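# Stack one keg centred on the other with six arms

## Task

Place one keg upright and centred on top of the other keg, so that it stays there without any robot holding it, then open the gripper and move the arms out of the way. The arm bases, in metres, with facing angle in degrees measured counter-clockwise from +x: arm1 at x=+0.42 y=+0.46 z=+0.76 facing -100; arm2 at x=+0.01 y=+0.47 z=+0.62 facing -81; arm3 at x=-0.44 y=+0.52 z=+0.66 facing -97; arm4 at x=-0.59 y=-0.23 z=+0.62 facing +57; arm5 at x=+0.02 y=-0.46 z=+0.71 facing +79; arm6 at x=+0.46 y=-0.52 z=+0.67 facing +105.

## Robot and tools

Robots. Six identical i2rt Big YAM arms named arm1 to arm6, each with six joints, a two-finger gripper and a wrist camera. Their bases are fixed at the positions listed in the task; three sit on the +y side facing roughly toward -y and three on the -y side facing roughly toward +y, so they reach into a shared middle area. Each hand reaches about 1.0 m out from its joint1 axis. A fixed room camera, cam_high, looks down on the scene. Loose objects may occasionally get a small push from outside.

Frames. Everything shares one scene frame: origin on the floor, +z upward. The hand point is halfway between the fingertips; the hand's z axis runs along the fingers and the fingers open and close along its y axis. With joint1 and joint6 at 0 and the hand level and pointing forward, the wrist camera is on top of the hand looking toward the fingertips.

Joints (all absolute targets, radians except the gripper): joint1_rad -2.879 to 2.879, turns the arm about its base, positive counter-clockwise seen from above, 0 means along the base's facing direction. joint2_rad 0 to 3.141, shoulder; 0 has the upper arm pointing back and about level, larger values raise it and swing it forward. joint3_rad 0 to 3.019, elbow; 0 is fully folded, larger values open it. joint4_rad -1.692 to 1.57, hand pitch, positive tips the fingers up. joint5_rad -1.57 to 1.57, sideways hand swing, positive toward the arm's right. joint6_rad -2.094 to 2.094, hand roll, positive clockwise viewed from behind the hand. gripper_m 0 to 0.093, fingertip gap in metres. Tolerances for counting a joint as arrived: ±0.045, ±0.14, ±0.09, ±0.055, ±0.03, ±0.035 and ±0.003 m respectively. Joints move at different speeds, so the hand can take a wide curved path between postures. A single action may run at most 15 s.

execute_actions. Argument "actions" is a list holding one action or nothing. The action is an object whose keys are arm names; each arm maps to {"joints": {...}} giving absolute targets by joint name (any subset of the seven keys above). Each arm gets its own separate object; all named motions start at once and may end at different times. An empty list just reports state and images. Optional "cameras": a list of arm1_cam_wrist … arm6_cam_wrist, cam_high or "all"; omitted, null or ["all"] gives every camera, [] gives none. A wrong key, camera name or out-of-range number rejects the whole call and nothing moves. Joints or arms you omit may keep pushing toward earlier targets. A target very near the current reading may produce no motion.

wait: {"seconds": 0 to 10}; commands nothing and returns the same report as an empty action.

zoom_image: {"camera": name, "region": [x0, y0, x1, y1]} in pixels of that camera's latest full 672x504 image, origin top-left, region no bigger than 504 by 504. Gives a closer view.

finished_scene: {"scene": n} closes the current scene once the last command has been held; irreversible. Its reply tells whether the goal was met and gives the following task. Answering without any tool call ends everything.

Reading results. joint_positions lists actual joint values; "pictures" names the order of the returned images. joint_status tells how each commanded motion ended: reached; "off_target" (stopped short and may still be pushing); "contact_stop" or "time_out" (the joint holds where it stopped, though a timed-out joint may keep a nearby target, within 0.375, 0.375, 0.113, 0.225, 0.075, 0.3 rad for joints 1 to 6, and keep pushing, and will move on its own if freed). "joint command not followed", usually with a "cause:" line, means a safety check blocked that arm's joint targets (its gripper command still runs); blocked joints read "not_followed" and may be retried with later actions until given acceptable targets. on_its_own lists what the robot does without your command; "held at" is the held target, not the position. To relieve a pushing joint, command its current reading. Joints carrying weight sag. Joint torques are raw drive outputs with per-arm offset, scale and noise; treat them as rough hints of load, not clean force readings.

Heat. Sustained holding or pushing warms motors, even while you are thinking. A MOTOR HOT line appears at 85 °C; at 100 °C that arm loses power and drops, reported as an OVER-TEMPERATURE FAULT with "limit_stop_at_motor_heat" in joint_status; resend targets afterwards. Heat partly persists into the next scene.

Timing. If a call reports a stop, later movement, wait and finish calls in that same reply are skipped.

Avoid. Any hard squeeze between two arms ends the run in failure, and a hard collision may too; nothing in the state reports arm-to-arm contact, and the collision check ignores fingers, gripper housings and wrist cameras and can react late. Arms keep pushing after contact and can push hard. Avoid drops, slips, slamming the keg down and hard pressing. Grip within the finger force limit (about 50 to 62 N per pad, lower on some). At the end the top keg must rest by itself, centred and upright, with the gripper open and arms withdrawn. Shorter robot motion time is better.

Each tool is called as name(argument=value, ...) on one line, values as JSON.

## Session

execute_actions(actions=[], cameras=["cam_high"])

Scene clock: 0.00 s.
Joint torques (N m, as the arm reports them, + toward a larger angle): no reading
arm1.joint_positions: joint1_rad=+0.356 joint2_rad=+0.559 joint3_rad=+1.366 joint4_rad=-1.345 joint5_rad=+0.091 joint6_rad=-0.411 gripper_m=+0.094
arm1.joint_status: not commanded
arm1.hand: x=+0.4489 y=+0.2415 z=+1.2926 quat_wxyz=(-0.271, -0.425, -0.762, +0.406) (m; scene frame)
arm2.joint_positions: joint1_rad=-0.267 joint2_rad=+0.618 joint3_rad=+1.471 joint4_rad=-1.477 joint5_rad=-0.141 joint6_rad=+0.293 gripper_m=+0.094
arm2.joint_status: not commanded
arm2.hand: x=+0.0117 y=+0.2677 z=+1.1691 quat_wxyz=(-0.390, -0.723, -0.516, +0.244) (m; scene frame)
arm3.joint_positions: joint1_rad=+0.165 joint2_rad=+0.618 joint3_rad=+1.464 joint4_rad=-1.231 joint5_rad=+0.201 joint6_rad=+0.487 gripper_m=+0.094
arm3.joint_status: not commanded
arm3.hand: x=-0.4660 y=+0.2910 z=+1.2616 quat_wxyz=(-0.441, -0.728, -0.390, +0.351) (m; scene frame)
arm4.joint_positions: joint1_rad=-0.416 joint2_rad=+0.547 joint3_rad=+1.331 joint4_rad=-1.403 joint5_rad=-0.039 joint6_rad=-0.504 gripper_m=+0.095
arm4.joint_status: not commanded
arm4.hand: x=-0.4206 y=-0.1098 z=+1.1327 quat_wxyz=(-0.455, +0.465, -0.759, -0.030) (m; scene frame)
arm5.joint_positions: joint1_rad=+0.286 joint2_rad=+0.617 joint3_rad=+1.450 joint4_rad=-1.174 joint5_rad=+0.244 joint6_rad=+0.094 gripper_m=+0.094
arm5.joint_status: not commanded
arm5.hand: x=+0.0303 y=-0.2196 z=+1.3139 quat_wxyz=(-0.444, +0.529, -0.619, -0.376) (m; scene frame)
arm6.joint_positions: joint1_rad=-0.117 joint2_rad=+0.543 joint3_rad=+1.341 joint4_rad=-1.526 joint5_rad=-0.193 joint6_rad=+0.499 gripper_m=+0.094
arm6.joint_status: not commanded
arm6.hand: x=+0.4006 y=-0.3479 z=+1.1692 quat_wxyz=(-0.103, +0.554, -0.720, -0.405) (m; scene frame)
pictures: cam_high
Images, in order (width x height): cam_high 672x504.

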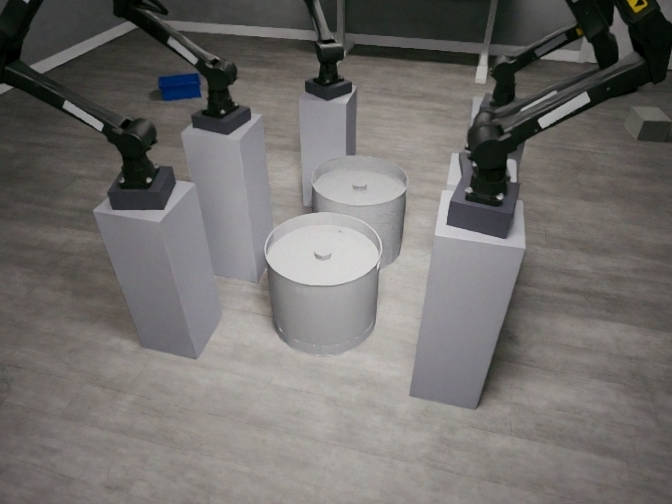

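execute_actions(actions=[{"arm1":{"joints":{"joint1_rad":0.068,"joint2_rad":1.6,"joint3_rad":0.75,"joint4_rad":-0.7,"joint5_rad":0,"joint6_rad":-0.9}},"arm2":{"joints":{"joint1_rad":0.23,"joint2_rad":1.4,"joint3_rad":0.78,"joint4_rad":-0.95,"joint5_rad":0,"joint6_rad":1.48}},"arm5":{"joints":{"joint1_rad":-0.265,"joint2_rad":1.5,"joint3_rad":0.6,"joint4_rad":-0.67,"joint5_rad":0,"joint6_rad":-1.53}},"arm6":{"joints":{"joint1_rad":-0.04,"joint2_rad":1.4,"joint3_rad":0.83,"joint4_rad":-1,"joint5_rad":0,"joint6_rad":1.03}},"arm3":{"joints":{"joint1_rad":0.3,"joint2_rad":0.02,"joint3_rad":1.0,"joint4_rad":-1.6}},"arm4":{"joints":{"joint2_rad":0.01,"joint3_rad":1.4,"joint4_rad":-1.67}}}], cameras=[])

execute_actions(actions=[{"arm1":{"joints":{"joint2_rad":2.59,"joint3_rad":0.975,"joint4_rad":0.055}},"arm2":{"joints":{"joint2_rad":2.16,"joint3_rad":0.78,"joint4_rad":-0.165}},"arm5":{"joints":{"joint2_rad":2.475,"joint3_rad":0.66,"joint4_rad":0.25}},"arm6":{"joints":{"joint2_rad":2.345,"joint3_rad":0.83,"joint4_rad":-0.04}}}], cameras=["cam_high","arm1_cam_wrist","arm6_cam_wrist","arm2_cam_wrist","arm5_cam_wrist"])

Scene clock: 30.23 s.
Joint torques (N m, as the arm reports them, + toward a larger angle): arm1=[-2.21 -9.77  7.74  0.63 -0.12 -0.11] | arm2=[ 0.46 -9.52  7.94  0.95  0.12  0.01] | arm3=[ 1.69  6.6   7.04  1.79  0.09 -0.12] | arm4=[ 0.82 10.9   2.98  1.73  0.04  0.1 ] | arm5=[ 1.6  -6.49  5.65  0.81 -0.23 -0.05] | arm6=[-0.36 -7.42  9.2   1.1   0.26  0.33]
arm1.joint_positions: joint1_rad=+0.075 joint2_rad=+1.594 joint3_rad=+0.737 joint4_rad=-0.709 joint5_rad=+0.001 joint6_rad=-0.886 gripper_m=+0.094
arm1.joint_status: all done
arm1.hand: x=+0.3872 y=+0.1119 z=+0.7253 quat_wxyz=(+0.007, -0.379, -0.926, -0.002) (m; scene frame)
arm2.joint_positions: joint1_rad=+0.234 joint2_rad=+1.398 joint3_rad=+0.766 joint4_rad=-0.966 joint5_rad=-0.001 joint6_rad=+1.464 gripper_m=+0.094
arm2.joint_status: all done
arm2.hand: x=+0.1334 y=+0.1692 z=+0.6627 quat_wxyz=(+0.013, -0.969, -0.246, +0.002) (m; scene frame)
arm3.joint_positions: joint1_rad=+0.289 joint2_rad=+0.027 joint3_rad=+0.998 joint4_rad=-1.598 joint5_rad=+0.201 joint6_rad=+0.487 gripper_m=+0.094
arm3.joint_status: all done
arm3.hand: x=-0.4651 y=+0.4597 z=+1.0426 quat_wxyz=(-0.366, -0.746, -0.479, +0.283) (m; scene frame)
arm4.joint_positions: joint1_rad=-0.416 joint2_rad=+0.005 joint3_rad=+1.401 joint4_rad=-1.674 joint5_rad=-0.039 joint6_rad=-0.504 gripper_m=+0.095
arm4.joint_status: all done
arm4.hand: x=-0.6376 y=-0.2495 z=+1.1306 quat_wxyz=(-0.599, +0.421, -0.680, -0.033) (m; scene frame)
arm5.joint_positions: joint1_rad=-0.271 joint2_rad=+1.493 joint3_rad=+0.590 joint4_rad=-0.680 joint5_rad=+0.002 joint6_rad=-1.520 gripper_m=+0.094
arm5.joint_status: all done
arm5.hand: x=+0.1505 y=-0.1964 z=+0.6757 quat_wxyz=(+0.005, +0.968, -0.250, +0.006) (m; scene frame)
arm6.joint_positions: joint1_rad=-0.048 joint2_rad=+1.389 joint3_rad=+0.809 joint4_rad=-1.017 joint5_rad=-0.003 joint6_rad=+1.013 gripper_m=+0.094
arm6.joint_status: all done
arm6.hand: x=+0.3868 y=-0.1953 z=+0.7334 quat_wxyz=(+0.003, +0.380, -0.925, +0.012) (m; scene frame)
pictures: none
No camera images: the call's "cameras" was empty. Leave "cameras" out to get every camera's image.

Scene clock: 32.93 s.
Joint torques (N m, as the arm reports them, + toward a larger angle): arm1=[ -2.26 -14.59  -0.64   0.47  -0.12  -0.1 ] | arm2=[  1.41 -15.34   2.81   1.28   0.08   0.05] | arm3=[ 1.87  6.9   7.12  1.73  0.08 -0.13] | arm4=[ 0.86 10.92  3.01  1.73  0.02  0.1 ] | arm5=[  1.65 -10.03  -1.65   0.75  -0.21  -0.06] | arm6=[ -0.36 -13.52   0.53   1.1    0.25   0.32]
arm1.joint_positions: joint1_rad=+0.075 joint2_rad=+2.590 joint3_rad=+0.972 joint4_rad=+0.048 joint5_rad=+0.001 joint6_rad=-0.887 gripper_m=+0.094
arm1.joint_status: all done
arm1.hand: x=+0.3832 y=+0.1046 z=+0.3955 quat_wxyz=(+0.007, -0.378, -0.926, -0.004) (m; scene frame)
arm2.joint_positions: joint1_rad=+0.234 joint2_rad=+2.162 joint3_rad=+0.768 joint4_rad=-0.182 joint5_rad=-0.001 joint6_rad=+1.465 gripper_m=+0.094
arm2.joint_status: all done
arm2.hand: x=+0.1444 y=+0.1411 z=+0.4040 quat_wxyz=(+0.002, -0.969, -0.245, +0.001) (m; scene frame)
arm3.joint_positions: joint1_rad=+0.289 joint2_rad=+0.027 joint3_rad=+0.998 joint4_rad=-1.598 joint5_rad=+0.201 joint6_rad=+0.487 gripper_m=+0.094
arm3.joint_status: not commanded
arm3.hand: x=-0.4651 y=+0.4597 z=+1.0426 quat_wxyz=(-0.366, -0.746, -0.479, +0.283) (m; scene frame)
arm4.joint_positions: joint1_rad=-0.416 joint2_rad=+0.005 joint3_rad=+1.401 joint4_rad=-1.674 joint5_rad=-0.039 joint6_rad=-0.504 gripper_m=+0.095
arm4.joint_status: not commanded
arm4.hand: x=-0.6376 y=-0.2495 z=+1.1306 quat_wxyz=(-0.599, +0.421, -0.680, -0.033) (m; scene frame)
arm5.joint_positions: joint1_rad=-0.271 joint2_rad=+2.473 joint3_rad=+0.660 joint4_rad=+0.240 joint5_rad=+0.002 joint6_rad=-1.521 gripper_m=+0.094
arm5.joint_status: all done
arm5.hand: x=+0.1428 y=-0.2197 z=+0.4030 quat_wxyz=(+0.001, +0.968, -0.250, +0.007) (m; scene frame)
arm6.joint_positions: joint1_rad=-0.048 joint2_rad=+2.356 joint3_rad=+0.827 joint4_rad=-0.056 joint5_rad=-0.003 joint6_rad=+1.014 gripper_m=+0.094
arm6.joint_status: all done
arm6.hand: x=+0.3831 y=-0.1783 z=+0.3961 quat_wxyz=(+0.002, +0.379, -0.925, +0.006) (m; scene frame)
pictures: arm1_cam_wrist, arm2_cam_wrist, arm5_cam_wrist, arm6_cam_wrist, cam_high
joint command not followed: on one or more control steps a check withheld the commanded joint targets of the arm1 arm, and it was not sent them on those steps.
cause: the commanded joint targets would bring a part of the robot too close to another arm (this arm's wrist (the part past joint 4) and the other arm's wrist (the part past joint 4)); next, command targets that bring no part of the robot closer to that arm.
joint command not followed: on one or more control steps a check withheld the commanded joint targets of the arm6 arm, and it was not sent them on those steps.
cause: the commanded joint targets would bring a part of the robot too close to another arm (this arm's wrist (the part past joint 4) and the other arm's wrist (the part past joint 4)); next, command targets that bring no part of the robot closer to that arm.
Images, in order (width x height): arm1_cam_wrist 672x504, arm2_cam_wrist 672x504, arm5_cam_wrist 672x504, arm6_cam_wrist 672x504, cam_high 672x504.

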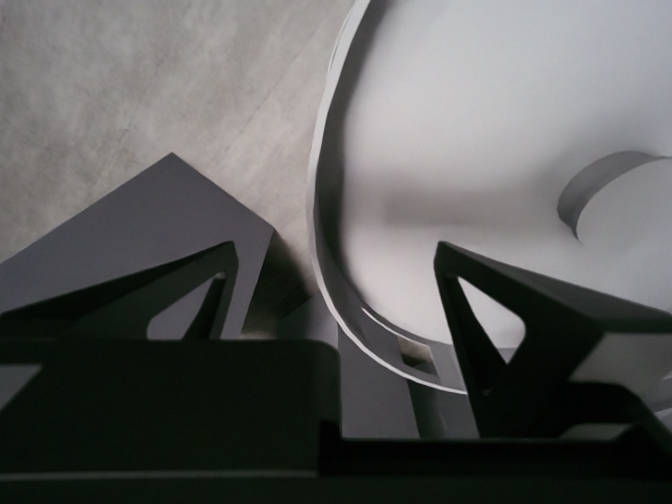

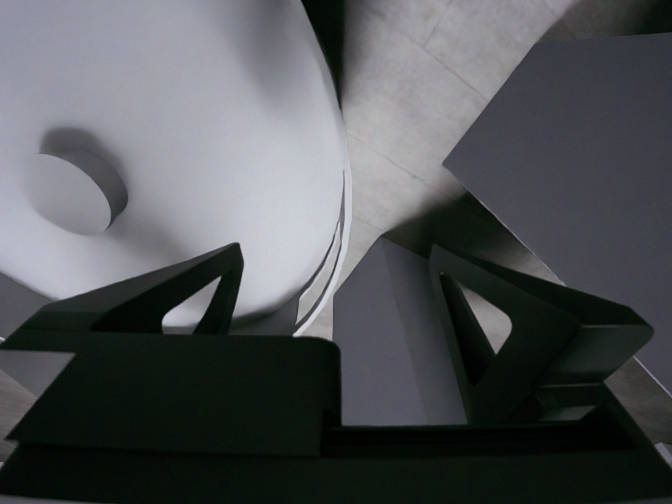

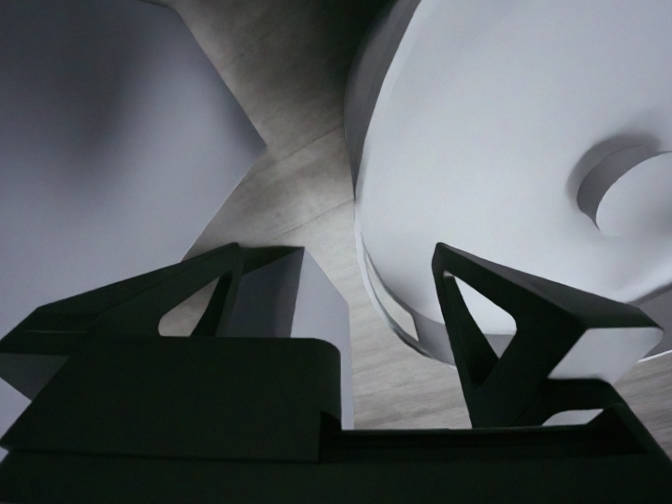

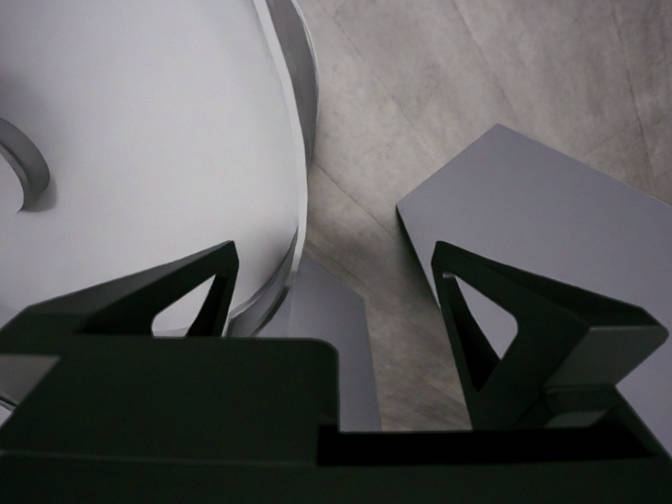

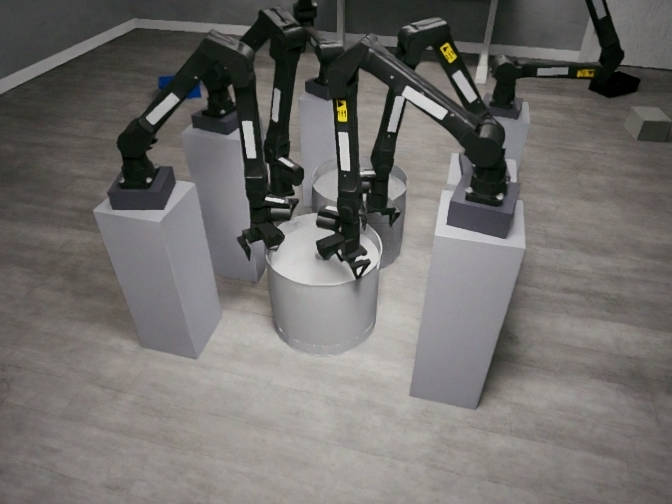

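execute_actions(actions=[{"arm1":{"joints":{"joint2_rad":2.66,"joint3_rad":0.97,"joint4_rad":0.125}},"arm2":{"joints":{"joint1_rad":0.165,"joint6_rad":1.26,"joint2_rad":2.25,"joint3_rad":0.79,"joint4_rad":-0.095}},"arm5":{"joints":{"joint1_rad":-0.25,"joint6_rad":-1.49,"joint2_rad":2.56,"joint3_rad":0.74,"joint4_rad":0.25}},"arm6":{"joints":{"joint2_rad":2.42,"joint3_rad":0.93,"joint4_rad":-0.07,"joint6_rad":1.05}}}], cameras=[])

execute_actions(actions=[{"arm1":{"joints":{"joint2_rad":2.83,"joint3_rad":1.1,"joint4_rad":0.165}},"arm2":{"joints":{"joint2_rad":2.425,"joint3_rad":0.865,"joint4_rad":0.015}},"arm5":{"joints":{"joint2_rad":2.735,"joint3_rad":0.86,"joint4_rad":0.3}},"arm6":{"joints":{"joint2_rad":2.59,"joint3_rad":1.02,"joint4_rad":0.015}}}], cameras=["arm1_cam_wrist","arm6_cam_wrist","arm2_cam_wrist","arm5_cam_wrist"])

Scene clock: 51.63 s.
Joint torques (N m, as the arm reports them, + toward a larger angle): arm1=[ -2.26 -13.48  -1.71   0.57  -0.12  -0.09] | arm2=[  1.81 -15.34   1.41   1.25   0.11  -0.31] | arm3=[ 1.48  6.32  7.06  1.67  0.08 -0.15] | arm4=[ 0.82 10.77  3.03  1.74  0.03  0.09] | arm5=[  1.73 -10.38  -1.94   0.68  -0.21   0.09] | arm6=[ -0.39 -12.37   0.74  -0.03   0.25   0.32]
arm1.joint_positions: joint1_rad=+0.075 joint2_rad=+2.653 joint3_rad=+0.972 joint4_rad=+0.116 joint5_rad=+0.001 joint6_rad=-0.887 gripper_m=+0.094
arm1.joint_status: all done
arm1.hand: x=+0.3844 y=+0.1194 z=+0.3747 quat_wxyz=(+0.006, -0.378, -0.926, -0.002) (m; scene frame)
arm2.joint_positions: joint1_rad=+0.162 joint2_rad=+2.253 joint3_rad=+0.787 joint4_rad=-0.111 joint5_rad=-0.001 joint6_rad=+1.276 gripper_m=+0.094
arm2.joint_status: all done
arm2.hand: x=+0.1192 y=+0.1353 z=+0.3748 quat_wxyz=(+0.002, -0.954, -0.301, +0.000) (m; scene frame)
arm3.joint_positions: joint1_rad=+0.289 joint2_rad=+0.027 joint3_rad=+0.998 joint4_rad=-1.598 joint5_rad=+0.201 joint6_rad=+0.487 gripper_m=+0.094
arm3.joint_status: not commanded
arm3.hand: x=-0.4651 y=+0.4597 z=+1.0426 quat_wxyz=(-0.366, -0.746, -0.479, +0.283) (m; scene frame)
arm4.joint_positions: joint1_rad=-0.416 joint2_rad=+0.005 joint3_rad=+1.401 joint4_rad=-1.674 joint5_rad=-0.039 joint6_rad=-0.504 gripper_m=+0.095
arm4.joint_status: not commanded
arm4.hand: x=-0.6376 y=-0.2495 z=+1.1306 quat_wxyz=(-0.599, +0.421, -0.680, -0.033) (m; scene frame)
arm5.joint_positions: joint1_rad=-0.258 joint2_rad=+2.553 joint3_rad=+0.744 joint4_rad=+0.244 joint5_rad=+0.002 joint6_rad=-1.499 gripper_m=+0.094
arm5.joint_status: all done
arm5.hand: x=+0.1473 y=-0.2031 z=+0.3750 quat_wxyz=(-0.003, +0.967, -0.255, +0.008) (m; scene frame)
arm6.joint_positions: joint1_rad=-0.048 joint2_rad=+2.403 joint3_rad=+0.931 joint4_rad=-0.058 joint5_rad=-0.003 joint6_rad=+1.033 gripper_m=+0.094
arm6.joint_status: all done
arm6.hand: x=+0.3731 y=-0.1337 z=+0.3829 quat_wxyz=(-0.002, +0.370, -0.929, -0.022) (m; scene frame)
pictures: none
No camera images: the call's "cameras" was empty. Leave "cameras" out to get every camera's image.

Scene clock: 52.80 s.
Joint torques (N m, as the arm reports them, + toward a larger angle): arm1=[ -2.22 -14.09  -1.79   0.24  -0.15  -0.07] | arm2=[  1.69 -16.89   0.6    1.04   0.1   -0.27] | arm3=[ 1.92  6.37  7.09  1.68  0.11 -0.15] | arm4=[ 0.86 10.97  3.01  1.75  0.02  0.09] | arm5=[  1.65 -11.26  -2.48   0.46  -0.2    0.09] | arm6=[ -0.38 -13.82   0.1    0.95   0.25   0.32]
arm1.joint_positions: joint1_rad=+0.075 joint2_rad=+2.825 joint3_rad=+1.098 joint4_rad=+0.164 joint5_rad=+0.002 joint6_rad=-0.889 gripper_m=+0.094
arm1.joint_status: all done
arm1.hand: x=+0.3839 y=+0.1223 z=+0.3128 quat_wxyz=(+0.006, -0.377, -0.926, -0.001) (m; scene frame)
arm2.joint_positions: joint1_rad=+0.162 joint2_rad=+2.433 joint3_rad=+0.862 joint4_rad=+0.001 joint5_rad=-0.001 joint6_rad=+1.275 gripper_m=+0.094
arm2.joint_status: all done
arm2.hand: x=+0.1198 y=+0.1331 z=+0.3164 quat_wxyz=(-0.001, -0.953, -0.302, +0.000) (m; scene frame)
arm3.joint_positions: joint1_rad=+0.289 joint2_rad=+0.027 joint3_rad=+0.998 joint4_rad=-1.598 joint5_rad=+0.201 joint6_rad=+0.487 gripper_m=+0.094
arm3.joint_status: not commanded
arm3.hand: x=-0.4651 y=+0.4597 z=+1.0426 quat_wxyz=(-0.366, -0.746, -0.479, +0.283) (m; scene frame)
arm4.joint_positions: joint1_rad=-0.416 joint2_rad=+0.005 joint3_rad=+1.401 joint4_rad=-1.674 joint5_rad=-0.039 joint6_rad=-0.504 gripper_m=+0.095
arm4.joint_status: not commanded
arm4.hand: x=-0.6376 y=-0.2495 z=+1.1306 quat_wxyz=(-0.599, +0.421, -0.680, -0.033) (m; scene frame)
arm5.joint_positions: joint1_rad=-0.258 joint2_rad=+2.740 joint3_rad=+0.865 joint4_rad=+0.297 joint5_rad=+0.002 joint6_rad=-1.498 gripper_m=+0.094
arm5.joint_status: all done
arm5.hand: x=+0.1460 y=-0.2075 z=+0.3136 quat_wxyz=(+0.003, +0.967, -0.255, +0.007) (m; scene frame)
arm6.joint_positions: joint1_rad=-0.048 joint2_rad=+2.588 joint3_rad=+1.017 joint4_rad=+0.003 joint5_rad=-0.003 joint6_rad=+1.034 gripper_m=+0.094
arm6.joint_status: all done
arm6.hand: x=+0.3764 y=-0.1482 z=+0.3174 quat_wxyz=(+0.001, +0.370, -0.929, -0.003) (m; scene frame)
pictures: arm1_cam_wrist, arm2_cam_wrist, arm5_cam_wrist, arm6_cam_wrist
Images, in order (width x height): arm1_cam_wrist 672x504, arm2_cam_wrist 672x504, arm5_cam_wrist 672x504, arm6_cam_wrist 672x504.

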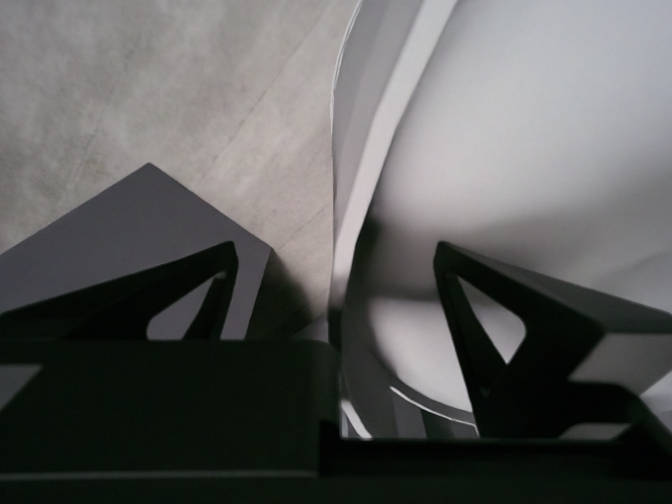

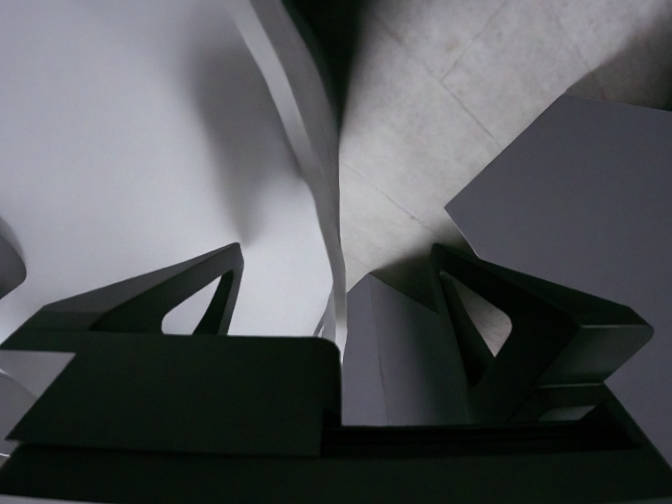

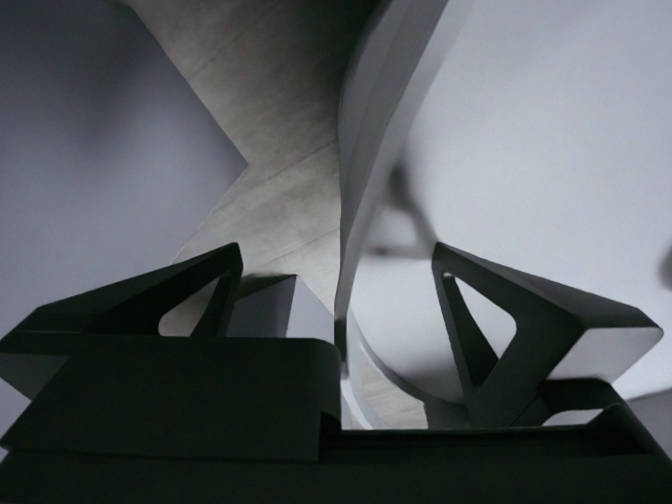

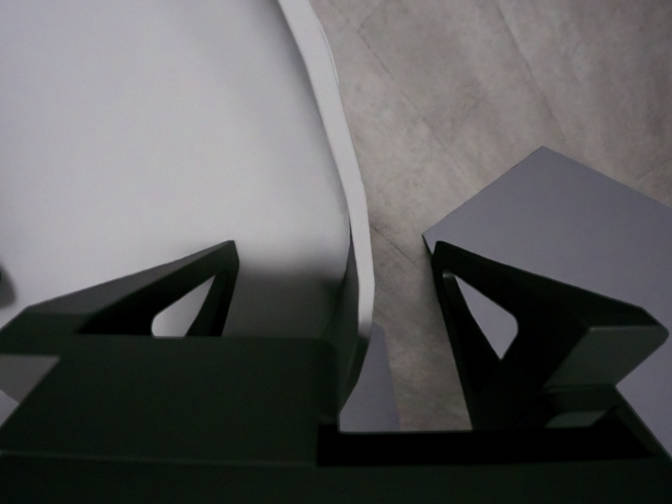

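execute_actions(actions=[{"arm1":{"joints":{"gripper_m":0}},"arm2":{"joints":{"gripper_m":0}},"arm5":{"joints":{"gripper_m":0}},"arm6":{"joints":{"gripper_m":0,"joint3_rad":0.98,"joint4_rad":0.045,"joint6_rad":1.01}}}], cameras=[])

execute_actions(actions=[{"arm1":{"joints":{"joint1_rad":0.05,"joint6_rad":-0.91,"joint2_rad":2.485,"joint3_rad":0.875,"joint4_rad":0.11}},"arm2":{"joints":{"joint1_rad":0.155,"joint2_rad":2.015,"joint3_rad":0.73,"joint4_rad":-0.16}},"arm5":{"joints":{"joint1_rad":-0.215,"joint6_rad":-1.46,"joint2_rad":2.325,"joint3_rad":0.68,"joint4_rad":0.165}},"arm6":{"joints":{"joint2_rad":2.22,"joint3_rad":0.89,"joint4_rad":-0.12}}}], cameras=[])

execute_actions(actions=[{"arm1":{"joints":{"joint1_rad":0.026,"joint6_rad":-0.935,"joint2_rad":2.165,"joint3_rad":0.715,"joint4_rad":-0.026}},"arm2":{"joints":{"joint1_rad":0.148,"joint2_rad":1.675,"joint3_rad":0.69,"joint4_rad":-0.43}},"arm5":{"joints":{"joint1_rad":-0.18,"joint6_rad":-1.425,"joint2_rad":1.96,"joint3_rad":0.61,"joint4_rad":-0.095}},"arm6":{"joints":{"joint2_rad":1.925,"joint3_rad":0.86,"joint4_rad":-0.36}}}], cameras=["cam_high"])

Scene clock: 78.23 s.
Joint torques (N m, as the arm reports them, + toward a larger angle): arm1=[ -2.16 -14.14  -1.84   0.31  -0.11   0.25] | arm2=[  0.85 -15.86   0.83   1.05   0.05  -0.34] | arm3=[ 2.36  5.85  6.87  1.82  0.05 -0.12] | arm4=[ 0.66 10.94  3.03  1.73  0.03  0.1 ] | arm5=[  1.69 -11.24  -2.55   0.37  -0.21   0.11] | arm6=[ -0.43 -13.57  -1.     0.8    0.3   -0.29]
arm1.joint_positions: joint1_rad=+0.074 joint2_rad=+2.825 joint3_rad=+1.099 joint4_rad=+0.163 joint5_rad=+0.001 joint6_rad=-0.920 gripper_m=+0.001
arm1.joint_status: all done
arm1.hand: x=+0.3838 y=+0.1222 z=+0.3127 quat_wxyz=(+0.006, -0.363, -0.932, -0.001) (m; scene frame)
arm2.joint_positions: joint1_rad=+0.162 joint2_rad=+2.433 joint3_rad=+0.861 joint4_rad=+0.002 joint5_rad=+0.000 joint6_rad=+1.274 gripper_m=+0.002
arm2.joint_status: all done
arm2.hand: x=+0.1195 y=+0.1335 z=+0.3164 quat_wxyz=(-0.001, -0.953, -0.302, +0.001) (m; scene frame)
arm3.joint_positions: joint1_rad=+0.289 joint2_rad=+0.027 joint3_rad=+0.998 joint4_rad=-1.598 joint5_rad=+0.201 joint6_rad=+0.487 gripper_m=+0.094
arm3.joint_status: not commanded
arm3.hand: x=-0.4651 y=+0.4597 z=+1.0426 quat_wxyz=(-0.366, -0.746, -0.479, +0.283) (m; scene frame)
arm4.joint_positions: joint1_rad=-0.416 joint2_rad=+0.005 joint3_rad=+1.401 joint4_rad=-1.674 joint5_rad=-0.039 joint6_rad=-0.504 gripper_m=+0.095
arm4.joint_status: not commanded
arm4.hand: x=-0.6376 y=-0.2495 z=+1.1306 quat_wxyz=(-0.599, +0.421, -0.680, -0.033) (m; scene frame)
arm5.joint_positions: joint1_rad=-0.258 joint2_rad=+2.739 joint3_rad=+0.867 joint4_rad=+0.299 joint5_rad=+0.002 joint6_rad=-1.501 gripper_m=+0.001
arm5.joint_status: all done
arm5.hand: x=+0.1467 y=-0.2059 z=+0.3135 quat_wxyz=(+0.001, +0.967, -0.254, +0.007) (m; scene frame)
arm6.joint_positions: joint1_rad=-0.047 joint2_rad=+2.588 joint3_rad=+0.988 joint4_rad=+0.037 joint5_rad=-0.005 joint6_rad=+1.067 gripper_m=+0.001
arm6.joint_status: joint6_rad off_target (ended at +1.067, target +1.010); the others done
arm6.hand: x=+0.3781 y=-0.1578 z=+0.3175 quat_wxyz=(+0.001, +0.355, -0.935, -0.005) (m; scene frame)
pictures: none
No camera images: the call's "cameras" was empty. Leave "cameras" out to get every camera's image.

Scene clock: 79.40 s.
Joint torques (N m, as the arm reports them, + toward a larger angle): arm1=[ -1.98 -18.9   -1.37   0.4   -0.14   0.32] | arm2=[  0.52 -24.05   3.41   0.37   0.05  -0.27] | arm3=[ 1.76  5.64  7.02  1.98  0.1  -0.15] | arm4=[ 0.94 10.83  3.01  1.7   0.03  0.1 ] | arm5=[  2.05 -17.44  -2.7    0.55  -0.27   0.09] | arm6=[ -1.05 -19.05   2.29   0.42   0.33  -0.34]
arm1.joint_positions: joint1_rad=+0.052 joint2_rad=+2.556 joint3_rad=+0.874 joint4_rad=+0.106 joint5_rad=+0.002 joint6_rad=-0.935 gripper_m=+0.001
arm1.joint_status: all done
arm1.hand: x=+0.3787 y=+0.1358 z=+0.4102 quat_wxyz=(+0.008, -0.366, -0.931, -0.007) (m; scene frame)
arm2.joint_positions: joint1_rad=+0.162 joint2_rad=+2.114 joint3_rad=+0.708 joint4_rad=-0.161 joint5_rad=+0.001 joint6_rad=+1.274 gripper_m=+0.002
arm2.joint_status: all done
arm2.hand: x=+0.1152 y=+0.1467 z=+0.4159 quat_wxyz=(-0.003, -0.953, -0.302, +0.001) (m; scene frame)
arm3.joint_positions: joint1_rad=+0.289 joint2_rad=+0.027 joint3_rad=+0.998 joint4_rad=-1.598 joint5_rad=+0.201 joint6_rad=+0.487 gripper_m=+0.094
arm3.joint_status: not commanded
arm3.hand: x=-0.4651 y=+0.4597 z=+1.0426 quat_wxyz=(-0.366, -0.746, -0.479, +0.283) (m; scene frame)
arm4.joint_positions: joint1_rad=-0.416 joint2_rad=+0.005 joint3_rad=+1.401 joint4_rad=-1.674 joint5_rad=-0.039 joint6_rad=-0.504 gripper_m=+0.095
arm4.joint_status: not commanded
arm4.hand: x=-0.6376 y=-0.2495 z=+1.1306 quat_wxyz=(-0.599, +0.421, -0.680, -0.033) (m; scene frame)
arm5.joint_positions: joint1_rad=-0.226 joint2_rad=+2.430 joint3_rad=+0.704 joint4_rad=+0.161 joint5_rad=+0.003 joint6_rad=-1.471 gripper_m=+0.001
arm5.joint_status: all done
arm5.hand: x=+0.1424 y=-0.1903 z=+0.4108 quat_wxyz=(-0.003, +0.968, -0.252, +0.008) (m; scene frame)
arm6.joint_positions: joint1_rad=-0.043 joint2_rad=+2.303 joint3_rad=+0.877 joint4_rad=-0.118 joint5_rad=-0.005 joint6_rad=+1.074 gripper_m=+0.001
arm6.joint_status: all done
arm6.hand: x=+0.3730 y=-0.1423 z=+0.4165 quat_wxyz=(+0.000, +0.353, -0.935, -0.015) (m; scene frame)
pictures: none
No camera images: the call's "cameras" was empty. Leave "cameras" out to get every camera's image.

Scene clock: 80.50 s.
Joint torques (N m, as the arm reports them, + toward a larger angle): arm1=[ -1.87 -18.31   1.2    0.54  -0.31   0.23] | arm2=[  0.62 -21.81   7.33   0.5   -0.02  -0.25] | arm3=[ 1.85  5.96  7.06  1.65  0.1  -0.06] | arm4=[ 0.81 10.75  3.03  1.75  0.02  0.09] | arm5=[  2.7  -16.63   1.44   0.32  -0.43   0.16] | arm6=[ -0.94 -18.3    6.07   0.74   0.57  -0.4 ]
arm1.joint_positions: joint1_rad=+0.033 joint2_rad=+2.241 joint3_rad=+0.701 joint4_rad=-0.034 joint5_rad=+0.007 joint6_rad=-0.953 gripper_m=+0.001
arm1.joint_status: all done
arm1.hand: x=+0.3736 y=+0.1452 z=+0.5101 quat_wxyz=(+0.010, -0.366, -0.930, -0.006) (m; scene frame)
arm2.joint_positions: joint1_rad=+0.156 joint2_rad=+1.768 joint3_rad=+0.643 joint4_rad=-0.433 joint5_rad=+0.002 joint6_rad=+1.272 gripper_m=+0.002
arm2.joint_status: all done
arm2.hand: x=+0.1105 y=+0.1549 z=+0.5170 quat_wxyz=(-0.008, -0.954, -0.301, +0.002) (m; scene frame)
arm3.joint_positions: joint1_rad=+0.289 joint2_rad=+0.027 joint3_rad=+0.998 joint4_rad=-1.598 joint5_rad=+0.201 joint6_rad=+0.487 gripper_m=+0.094
arm3.joint_status: not commanded
arm3.hand: x=-0.4651 y=+0.4597 z=+1.0426 quat_wxyz=(-0.366, -0.746, -0.479, +0.283) (m; scene frame)
arm4.joint_positions: joint1_rad=-0.416 joint2_rad=+0.005 joint3_rad=+1.401 joint4_rad=-1.674 joint5_rad=-0.039 joint6_rad=-0.504 gripper_m=+0.095
arm4.joint_status: not commanded
arm4.hand: x=-0.6376 y=-0.2495 z=+1.1306 quat_wxyz=(-0.599, +0.421, -0.680, -0.033) (m; scene frame)
arm5.joint_positions: joint1_rad=-0.199 joint2_rad=+2.073 joint3_rad=+0.601 joint4_rad=-0.094 joint5_rad=+0.007 joint6_rad=-1.442 gripper_m=+0.001
arm5.joint_status: all done
arm5.hand: x=+0.1373 y=-0.1808 z=+0.5115 quat_wxyz=(-0.002, +0.967, -0.254, +0.010) (m; scene frame)
arm6.joint_positions: joint1_rad=-0.038 joint2_rad=+2.004 joint3_rad=+0.827 joint4_rad=-0.367 joint5_rad=-0.011 joint6_rad=+1.081 gripper_m=+0.001
arm6.joint_status: all done
arm6.hand: x=+0.3680 y=-0.1349 z=+0.5208 quat_wxyz=(+0.003, +0.353, -0.936, -0.015) (m; scene frame)
pictures: cam_high
Images, in order (width x height): cam_high 672x504.

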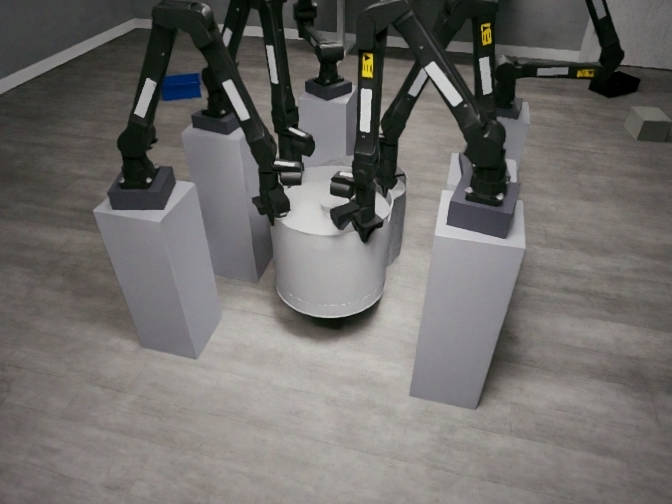

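execute_actions(actions=[{"arm1":{"joints":{"joint2_rad":1.50,"joint3_rad":0.72,"joint4_rad":-0.635,"joint6_rad":-0.96}},"arm2":{"joints":{"joint2_rad":1.225,"joint3_rad":0.925,"joint4_rad":-1.1}},"arm5":{"joints":{"joint1_rad":-0.19,"joint2_rad":1.28,"joint3_rad":0.715,"joint4_rad":-0.805}},"arm6":{"joints":{"joint2_rad":1.455,"joint3_rad":0.98,"joint4_rad":-0.93,"joint6_rad":1.08}}}], cameras=[])

Scene clock: 91.27 s.
Joint torques (N m, as the arm reports them, + toward a larger angle): arm1=[ -2.23 -19.92  10.91  -1.    -0.09  -0.07] | arm2=[  1.17 -13.55  14.77   0.1    0.42  -0.17] | arm3=[ 2.01  6.23  7.17  1.79  0.07 -0.12] | arm4=[ 0.62 10.75  3.03  1.72  0.03  0.1 ] | arm5=[  1.85 -15.61  12.15  -1.72  -1.     0.04] | arm6=[ -2.51 -14.66  14.44   0.37  -0.43  -0.07]
arm1.joint_positions: joint1_rad=+0.033 joint2_rad=+1.623 joint3_rad=+0.660 joint4_rad=-0.610 joint5_rad=+0.000 joint6_rad=-0.950 gripper_m=+0.001
arm1.joint_status: all done
arm1.hand: x=+0.3756 y=+0.1371 z=+0.6982 quat_wxyz=(+0.007, -0.368, -0.930, -0.006) (m; scene frame)
arm2.joint_positions: joint1_rad=+0.145 joint2_rad=+1.273 joint3_rad=+0.834 joint4_rad=-1.083 joint5_rad=-0.011 joint6_rad=+1.264 gripper_m=+0.003
arm2.joint_status: joint3_rad time_out (moved +0.191 of +0.282); the others done
arm2.on_its_own: joint3_rad reads +0.834 and still pushes toward +0.925 since a time_out
arm2.hand: x=+0.1103 y=+0.1523 z=+0.7236 quat_wxyz=(-0.026, -0.954, -0.299, -0.005) (m; scene frame)
arm3.joint_positions: joint1_rad=+0.289 joint2_rad=+0.027 joint3_rad=+0.998 joint4_rad=-1.598 joint5_rad=+0.201 joint6_rad=+0.487 gripper_m=+0.094
arm3.joint_status: not commanded
arm3.hand: x=-0.4651 y=+0.4597 z=+1.0426 quat_wxyz=(-0.366, -0.746, -0.479, +0.283) (m; scene frame)
arm4.joint_positions: joint1_rad=-0.416 joint2_rad=+0.005 joint3_rad=+1.401 joint4_rad=-1.674 joint5_rad=-0.039 joint6_rad=-0.504 gripper_m=+0.095
arm4.joint_status: not commanded
arm4.hand: x=-0.6376 y=-0.2495 z=+1.1306 quat_wxyz=(-0.599, +0.421, -0.680, -0.033) (m; scene frame)
arm5.joint_positions: joint1_rad=-0.199 joint2_rad=+1.423 joint3_rad=+0.617 joint4_rad=-0.754 joint5_rad=+0.022 joint6_rad=-1.427 gripper_m=+0.002
arm5.joint_status: joint2_rad time_out (moved -0.650 of -0.793); joint3_rad time_out (moved +0.016 of +0.114); the others done
arm5.on_its_own: joint2_rad reads +1.423 and still pushes toward +1.280 since a time_out; joint3_rad reads +0.617 and still pushes toward +0.715 since a time_out
arm5.hand: x=+0.1365 y=-0.1830 z=+0.7015 quat_wxyz=(-0.005, +0.965, -0.261, +0.018) (m; scene frame)
arm6.joint_positions: joint1_rad=-0.026 joint2_rad=+1.514 joint3_rad=+0.893 joint4_rad=-0.928 joint5_rad=+0.013 joint6_rad=+1.111 gripper_m=+0.001
arm6.joint_status: all done
arm6.hand: x=+0.3701 y=-0.1470 z=+0.7180 quat_wxyz=(-0.008, +0.344, -0.939, -0.011) (m; scene frame)
pictures: none
joint command not followed: on one or more control steps a check withheld the commanded joint targets of the arm1 arm, and it was not sent them on those steps.
cause: the commanded joint targets would bring a part of the robot too close to another arm (this arm's wrist (the part past joint 4) and the other arm's wrist (the part past joint 4)); next, command targets that bring no part of the robot closer to that arm.
No camera images: the call's "cameras" was empty. Leave "cameras" out to get every camera's image.

execute_actions(actions=[{"arm1":{"joints":{"joint1_rad":-0.39,"joint6_rad":-1.375,"joint2_rad":1.615,"joint3_rad":0.885,"joint4_rad":-0.665}},"arm2":{"joints":{"joint1_rad":-0.335,"joint6_rad":0.785,"joint2_rad":1.18,"joint3_rad":0.9,"joint4_rad":-1.1}},"arm5":{"joints":{"joint1_rad":0.34,"joint6_rad":-0.894,"joint2_rad":1.24,"joint3_rad":0.665,"joint4_rad":-0.79}},"arm6":{"joints":{"joint1_rad":0.31,"joint6_rad":1.445,"joint2_rad":1.585,"joint3_rad":1.165,"joint4_rad":-0.96}}}], cameras=["cam_high"])

execute_actions(actions=[{"arm1":{"joints":{"joint1_rad":-0.672,"joint6_rad":-1.655,"joint2_rad":1.785,"joint3_rad":1.195,"joint4_rad":-0.77}},"arm2":{"joints":{"joint1_rad":-0.752,"joint6_rad":0.367,"joint2_rad":1.32,"joint3_rad":1.05,"joint4_rad":-1.09}},"arm5":{"joints":{"joint1_rad":0.795,"joint6_rad":-0.44,"joint2_rad":1.385,"joint3_rad":0.835,"joint4_rad":-0.79}},"arm6":{"joints":{"joint1_rad":0.543,"joint6_rad":1.68,"joint2_rad":1.795,"joint3_rad":1.505,"joint4_rad":-1.065}}}], cameras=["cam_high"])

Scene clock: 104.87 s.
Joint torques (N m, as the arm reports them, + toward a larger angle): arm1=[ -2.65 -20.92  13.6   -1.68   0.05  -0.19] | arm2=[  0.77 -14.35  15.26   0.46   0.43  -0.2 ] | arm3=[ 1.22  5.79  6.86  1.53  0.1  -0.09] | arm4=[ 0.76 10.86  3.03  1.77  0.03  0.1 ] | arm5=[  2.09 -14.28  11.29  -0.13  -0.2    0.03] | arm6=[ -1.88 -18.11  14.65   0.34   0.2    0.06]
arm1.joint_positions: joint1_rad=-0.379 joint2_rad=+1.727 joint3_rad=+0.799 joint4_rad=-0.626 joint5_rad=-0.004 joint6_rad=-1.353 gripper_m=+0.001
arm1.joint_status: all done
arm1.hand: x=+0.2225 y=+0.1351 z=+0.6963 quat_wxyz=(+0.006, -0.372, -0.928, +0.003) (m; scene frame)
arm2.joint_positions: joint1_rad=-0.333 joint2_rad=+1.240 joint3_rad=+0.805 joint4_rad=-1.099 joint5_rad=-0.010 joint6_rad=+0.792 gripper_m=+0.003
arm2.joint_status: joint3_rad time_out (moved -0.029 of +0.066); the others done
arm2.on_its_own: joint3_rad reads +0.805 and still pushes toward +0.900 since a time_out
arm2.hand: x=-0.0448 y=+0.1564 z=+0.7233 quat_wxyz=(-0.020, -0.955, -0.296, +0.005) (m; scene frame)
arm3.joint_positions: joint1_rad=+0.289 joint2_rad=+0.027 joint3_rad=+0.998 joint4_rad=-1.598 joint5_rad=+0.201 joint6_rad=+0.487 gripper_m=+0.094
arm3.joint_status: not commanded
arm3.hand: x=-0.4651 y=+0.4597 z=+1.0426 quat_wxyz=(-0.366, -0.746, -0.479, +0.283) (m; scene frame)
arm4.joint_positions: joint1_rad=-0.416 joint2_rad=+0.005 joint3_rad=+1.401 joint4_rad=-1.674 joint5_rad=-0.039 joint6_rad=-0.504 gripper_m=+0.095
arm4.joint_status: not commanded
arm4.hand: x=-0.6376 y=-0.2495 z=+1.1306 quat_wxyz=(-0.599, +0.421, -0.680, -0.033) (m; scene frame)
arm5.joint_positions: joint1_rad=+0.328 joint2_rad=+1.367 joint3_rad=+0.581 joint4_rad=-0.779 joint5_rad=+0.002 joint6_rad=-0.898 gripper_m=+0.002
arm5.joint_status: all done
arm5.hand: x=-0.0194 y=-0.1797 z=+0.7048 quat_wxyz=(-0.004, +0.965, -0.262, +0.006) (m; scene frame)
arm6.joint_positions: joint1_rad=+0.318 joint2_rad=+1.658 joint3_rad=+1.077 joint4_rad=-0.958 joint5_rad=-0.002 joint6_rad=+1.460 gripper_m=+0.001
arm6.joint_status: all done
arm6.hand: x=+0.2111 y=-0.1456 z=+0.7200 quat_wxyz=(+0.004, +0.342, -0.940, -0.017) (m; scene frame)
pictures: cam_high
joint command not followed: on one or more control steps a check withheld the commanded joint targets of the arm1 arm, and it was not sent them on those steps.
cause: the commanded joint targets would bring a part of the robot too close to another arm (this arm's wrist (the part past joint 4) and the other arm's wrist (the part past joint 4)); next, command targets that bring no part of the robot closer to that arm.
Images, in order (width x height): cam_high 672x504.

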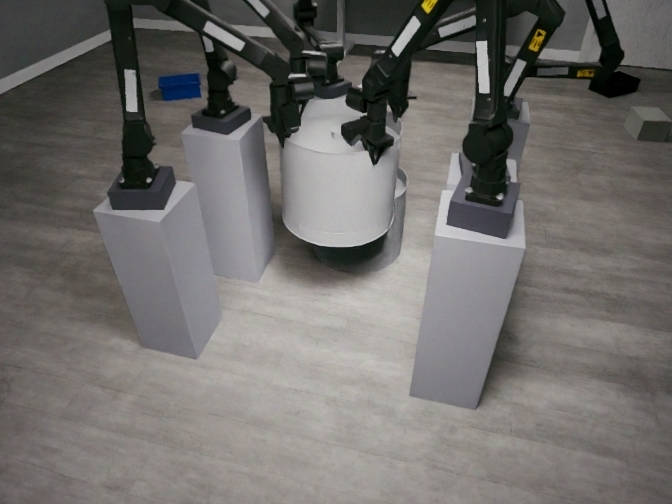

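not run: a stop came earlier in this reply.

execute_actions(actions=[{"arm1":{"joints":{"joint1_rad":-0.655,"joint6_rad":-1.63,"joint2_rad":1.77,"joint3_rad":1.19,"joint4_rad":-0.77}},"arm2":{"joints":{"joint1_rad":-0.75,"joint6_rad":0.372,"joint2_rad":1.3,"joint3_rad":1.05,"joint4_rad":-1.09}},"arm5":{"joints":{"joint1_rad":0.795,"joint6_rad":-0.44,"joint2_rad":1.375,"joint3_rad":0.84,"joint4_rad":-0.8}},"arm6":{"joints":{"joint1_rad":0.543,"joint6_rad":1.685,"joint2_rad":1.785,"joint3_rad":1.505,"joint4_rad":-1.065}}}], cameras=["cam_high"])

Scene clock: 115.33 s.
Joint torques (N m, as the arm reports them, + toward a larger angle): arm1=[ -1.75 -26.64  14.67  -1.07   0.1    0.13] | arm2=[  1.67 -19.93  15.49   0.44   0.19  -0.07] | arm3=[ 1.49  5.75  7.41  1.84  0.09 -0.1 ] | arm4=[ 0.77 10.81  3.02  1.7   0.03  0.09] | arm5=[  1.63 -16.2   13.11  -0.32  -0.14   0.06] | arm6=[ -2.02 -24.32  15.73   0.17   0.21   0.13]
arm1.joint_positions: joint1_rad=-0.658 joint2_rad=+1.906 joint3_rad=+1.102 joint4_rad=-0.744 joint5_rad=-0.006 joint6_rad=-1.639 gripper_m=+0.001
arm1.joint_status: all done
arm1.hand: x=+0.0670 y=+0.1333 z=+0.6999 quat_wxyz=(+0.009, -0.369, -0.930, +0.006) (m; scene frame)
arm2.joint_positions: joint1_rad=-0.751 joint2_rad=+1.387 joint3_rad=+0.950 joint4_rad=-1.086 joint5_rad=-0.005 joint6_rad=+0.366 gripper_m=+0.003
arm2.joint_status: joint3_rad time_out (moved +0.145 of +0.245); the others done
arm2.on_its_own: joint3_rad reads +0.950 and still pushes toward +1.050 since a time_out
arm2.hand: x=-0.2011 y=+0.1577 z=+0.7271 quat_wxyz=(-0.018, -0.954, -0.300, +0.018) (m; scene frame)
arm3.joint_positions: joint1_rad=+0.289 joint2_rad=+0.027 joint3_rad=+0.998 joint4_rad=-1.598 joint5_rad=+0.201 joint6_rad=+0.487 gripper_m=+0.094
arm3.joint_status: not commanded
arm3.hand: x=-0.4651 y=+0.4597 z=+1.0426 quat_wxyz=(-0.366, -0.746, -0.479, +0.283) (m; scene frame)
arm4.joint_positions: joint1_rad=-0.416 joint2_rad=+0.005 joint3_rad=+1.401 joint4_rad=-1.674 joint5_rad=-0.039 joint6_rad=-0.504 gripper_m=+0.095
arm4.joint_status: not commanded
arm4.hand: x=-0.6376 y=-0.2495 z=+1.1306 quat_wxyz=(-0.599, +0.421, -0.680, -0.033) (m; scene frame)
arm5.joint_positions: joint1_rad=+0.786 joint2_rad=+1.504 joint3_rad=+0.729 joint4_rad=-0.783 joint5_rad=+0.001 joint6_rad=-0.445 gripper_m=+0.002
arm5.joint_status: joint3_rad time_out (moved +0.149 of +0.259); the others done
arm5.on_its_own: joint3_rad reads +0.729 and still pushes toward +0.840 since a time_out
arm5.hand: x=-0.1722 y=-0.1789 z=+0.7039 quat_wxyz=(-0.005, +0.966, -0.259, +0.002) (m; scene frame)
arm6.joint_positions: joint1_rad=+0.551 joint2_rad=+1.891 joint3_rad=+1.410 joint4_rad=-1.060 joint5_rad=-0.002 joint6_rad=+1.691 gripper_m=+0.001
arm6.joint_status: joint3_rad time_out (moved +0.333 of +0.428); the others done
arm6.on_its_own: joint3_rad reads +1.410 and still pushes toward +1.505 since a time_out
arm6.hand: x=+0.0569 y=-0.1440 z=+0.7198 quat_wxyz=(+0.007, +0.343, -0.939, -0.014) (m; scene frame)
pictures: cam_high
Images, in order (width x height): cam_high 672x504.

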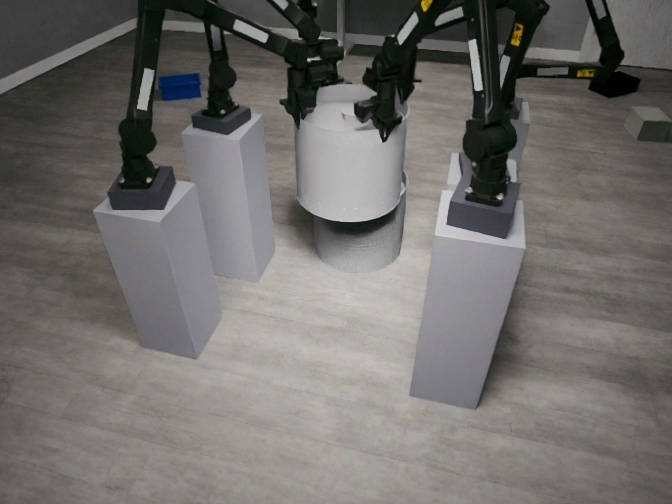

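execute_actions(actions=[{"arm1":{"joints":{"joint1_rad":-0.845,"joint6_rad":-1.825,"joint2_rad":1.99,"joint3_rad":1.64,"joint4_rad":-0.95}},"arm2":{"joints":{"joint1_rad":-1.024,"joint6_rad":0.095,"joint2_rad":1.52,"joint3_rad":1.35,"joint4_rad":-1.13}},"arm5":{"joints":{"joint1_rad":1.075,"joint6_rad":-0.16,"joint2_rad":1.57,"joint3_rad":1.16,"joint4_rad":-0.87}},"arm6":{"joints":{"joint1_rad":0.7,"joint6_rad":1.842,"joint2_rad":2.08,"joint3_rad":2.04,"joint4_rad":-1.275}}}], cameras=["cam_high","arm1_cam_wrist","arm6_cam_wrist","arm2_cam_wrist","arm5_cam_wrist"])

Scene clock: 128.07 s.
Joint torques (N m, as the arm reports them, + toward a larger angle): arm1=[ -2.46 -33.36  17.76  -1.13   0.28   0.02] | arm2=[  1.27 -28.7   16.56   0.48   0.08  -0.1 ] | arm3=[ 1.35  6.27  7.05  2.06  0.09 -0.17] | arm4=[ 0.65 10.82  3.03  1.73  0.03  0.09] | arm5=[  2.02 -22.64  13.57   0.15  -0.13   0.07] | arm6=[ -1.3  -29.75  17.73  -0.28   0.02   0.23]
arm1.joint_positions: joint1_rad=-0.837 joint2_rad=+2.152 joint3_rad=+1.532 joint4_rad=-0.924 joint5_rad=-0.011 joint6_rad=-1.823 gripper_m=+0.001
arm1.joint_status: joint2_rad time_out (moved +0.246 of +0.084); joint3_rad time_out (moved +0.430 of +0.538); the others done
arm1.on_its_own: joint2_rad reads +2.152 and still pushes toward +1.990 since a time_out; joint3_rad reads +1.532 and still pushes toward +1.640 since a time_out
arm1.hand: x=-0.0888 y=+0.1349 z=+0.6985 quat_wxyz=(+0.010, -0.366, -0.930, +0.009) (m; scene frame)
arm2.joint_positions: joint1_rad=-1.028 joint2_rad=+1.645 joint3_rad=+1.238 joint4_rad=-1.125 joint5_rad=-0.002 joint6_rad=+0.086 gripper_m=+0.003
arm2.joint_status: joint3_rad time_out (moved +0.288 of +0.400); the others done
arm2.on_its_own: joint3_rad reads +1.238 and still pushes toward +1.350 since a time_out
arm2.hand: x=-0.3561 y=+0.1630 z=+0.7258 quat_wxyz=(-0.009, -0.953, -0.301, +0.018) (m; scene frame)
arm3.joint_positions: joint1_rad=+0.289 joint2_rad=+0.027 joint3_rad=+0.998 joint4_rad=-1.598 joint5_rad=+0.201 joint6_rad=+0.487 gripper_m=+0.094
arm3.joint_status: not commanded
arm3.hand: x=-0.4651 y=+0.4597 z=+1.0426 quat_wxyz=(-0.366, -0.746, -0.479, +0.283) (m; scene frame)
arm4.joint_positions: joint1_rad=-0.416 joint2_rad=+0.005 joint3_rad=+1.401 joint4_rad=-1.674 joint5_rad=-0.039 joint6_rad=-0.504 gripper_m=+0.095
arm4.joint_status: not commanded
arm4.hand: x=-0.6376 y=-0.2495 z=+1.1306 quat_wxyz=(-0.599, +0.421, -0.680, -0.033) (m; scene frame)
arm5.joint_positions: joint1_rad=+1.068 joint2_rad=+1.744 joint3_rad=+1.043 joint4_rad=-0.864 joint5_rad=+0.002 joint6_rad=-0.168 gripper_m=+0.002
arm5.joint_status: joint2_rad time_out (moved +0.240 of +0.066); joint3_rad time_out (moved +0.313 of +0.431); the others done
arm5.on_its_own: joint2_rad reads +1.744 and still pushes toward +1.570 since a time_out; joint3_rad reads +1.043 and still pushes toward +1.155 since a time_out
arm5.hand: x=-0.3252 y=-0.1755 z=+0.7017 quat_wxyz=(-0.003, +0.966, -0.257, +0.004) (m; scene frame)
arm6.joint_positions: joint1_rad=+0.704 joint2_rad=+2.198 joint3_rad=+1.916 joint4_rad=-1.259 joint5_rad=+0.002 joint6_rad=+1.840 gripper_m=+0.001
arm6.joint_status: joint3_rad time_out (moved +0.506 of +0.630); the others done
arm6.on_its_own: joint3_rad reads +1.916 and still pushes toward +2.029 since a time_out
arm6.hand: x=-0.0960 y=-0.1404 z=+0.7188 quat_wxyz=(+0.007, +0.345, -0.939, -0.014) (m; scene frame)
pictures: arm1_cam_wrist, arm2_cam_wrist, arm5_cam_wrist, arm6_cam_wrist, cam_high
Images, in order (width x height): arm1_cam_wrist 672x504, arm2_cam_wrist 672x504, arm5_cam_wrist 672x504, arm6_cam_wrist 672x504, cam_high 672x504.

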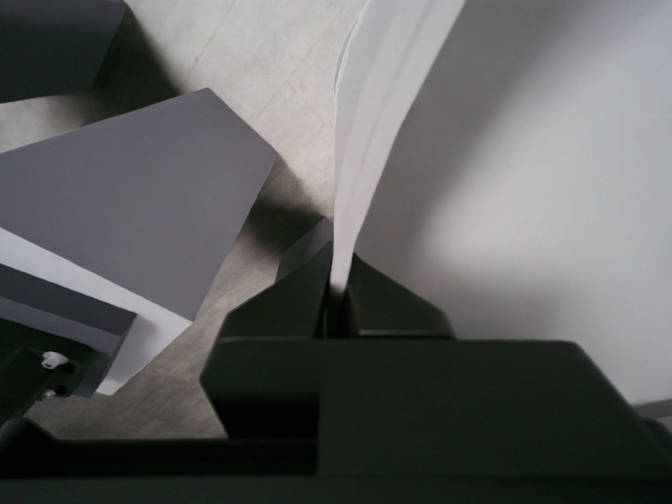

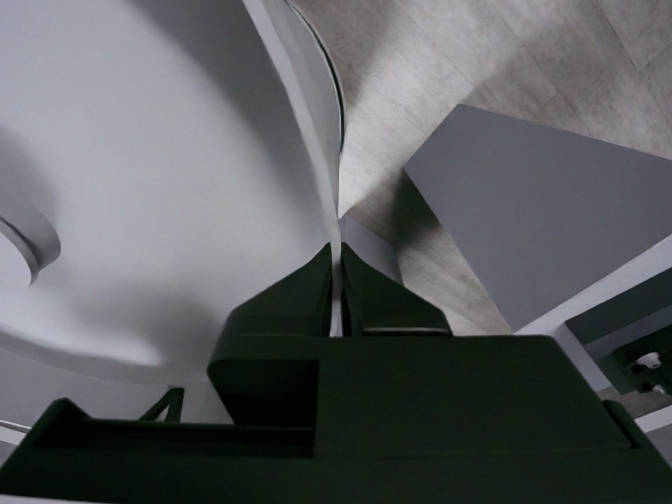

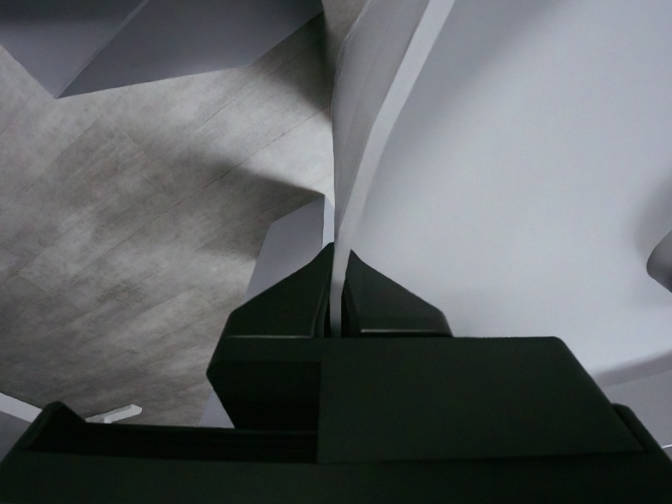

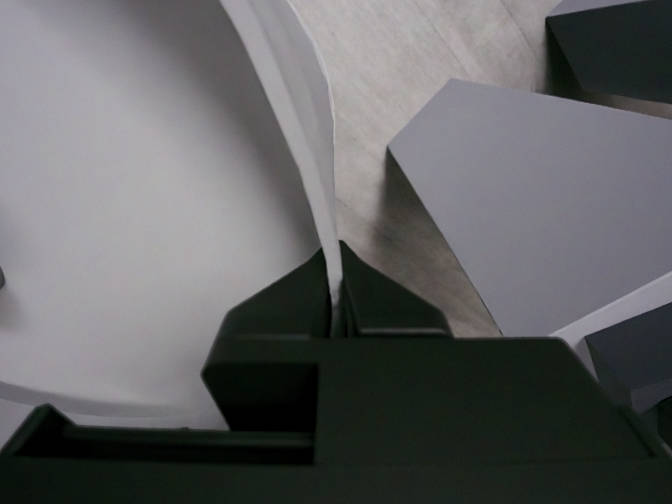

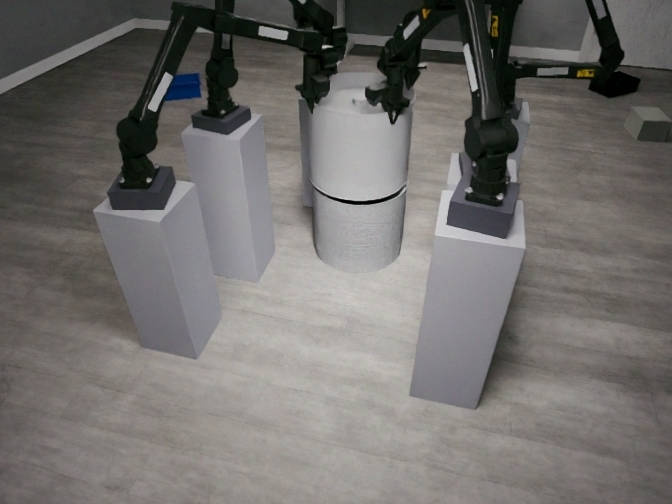

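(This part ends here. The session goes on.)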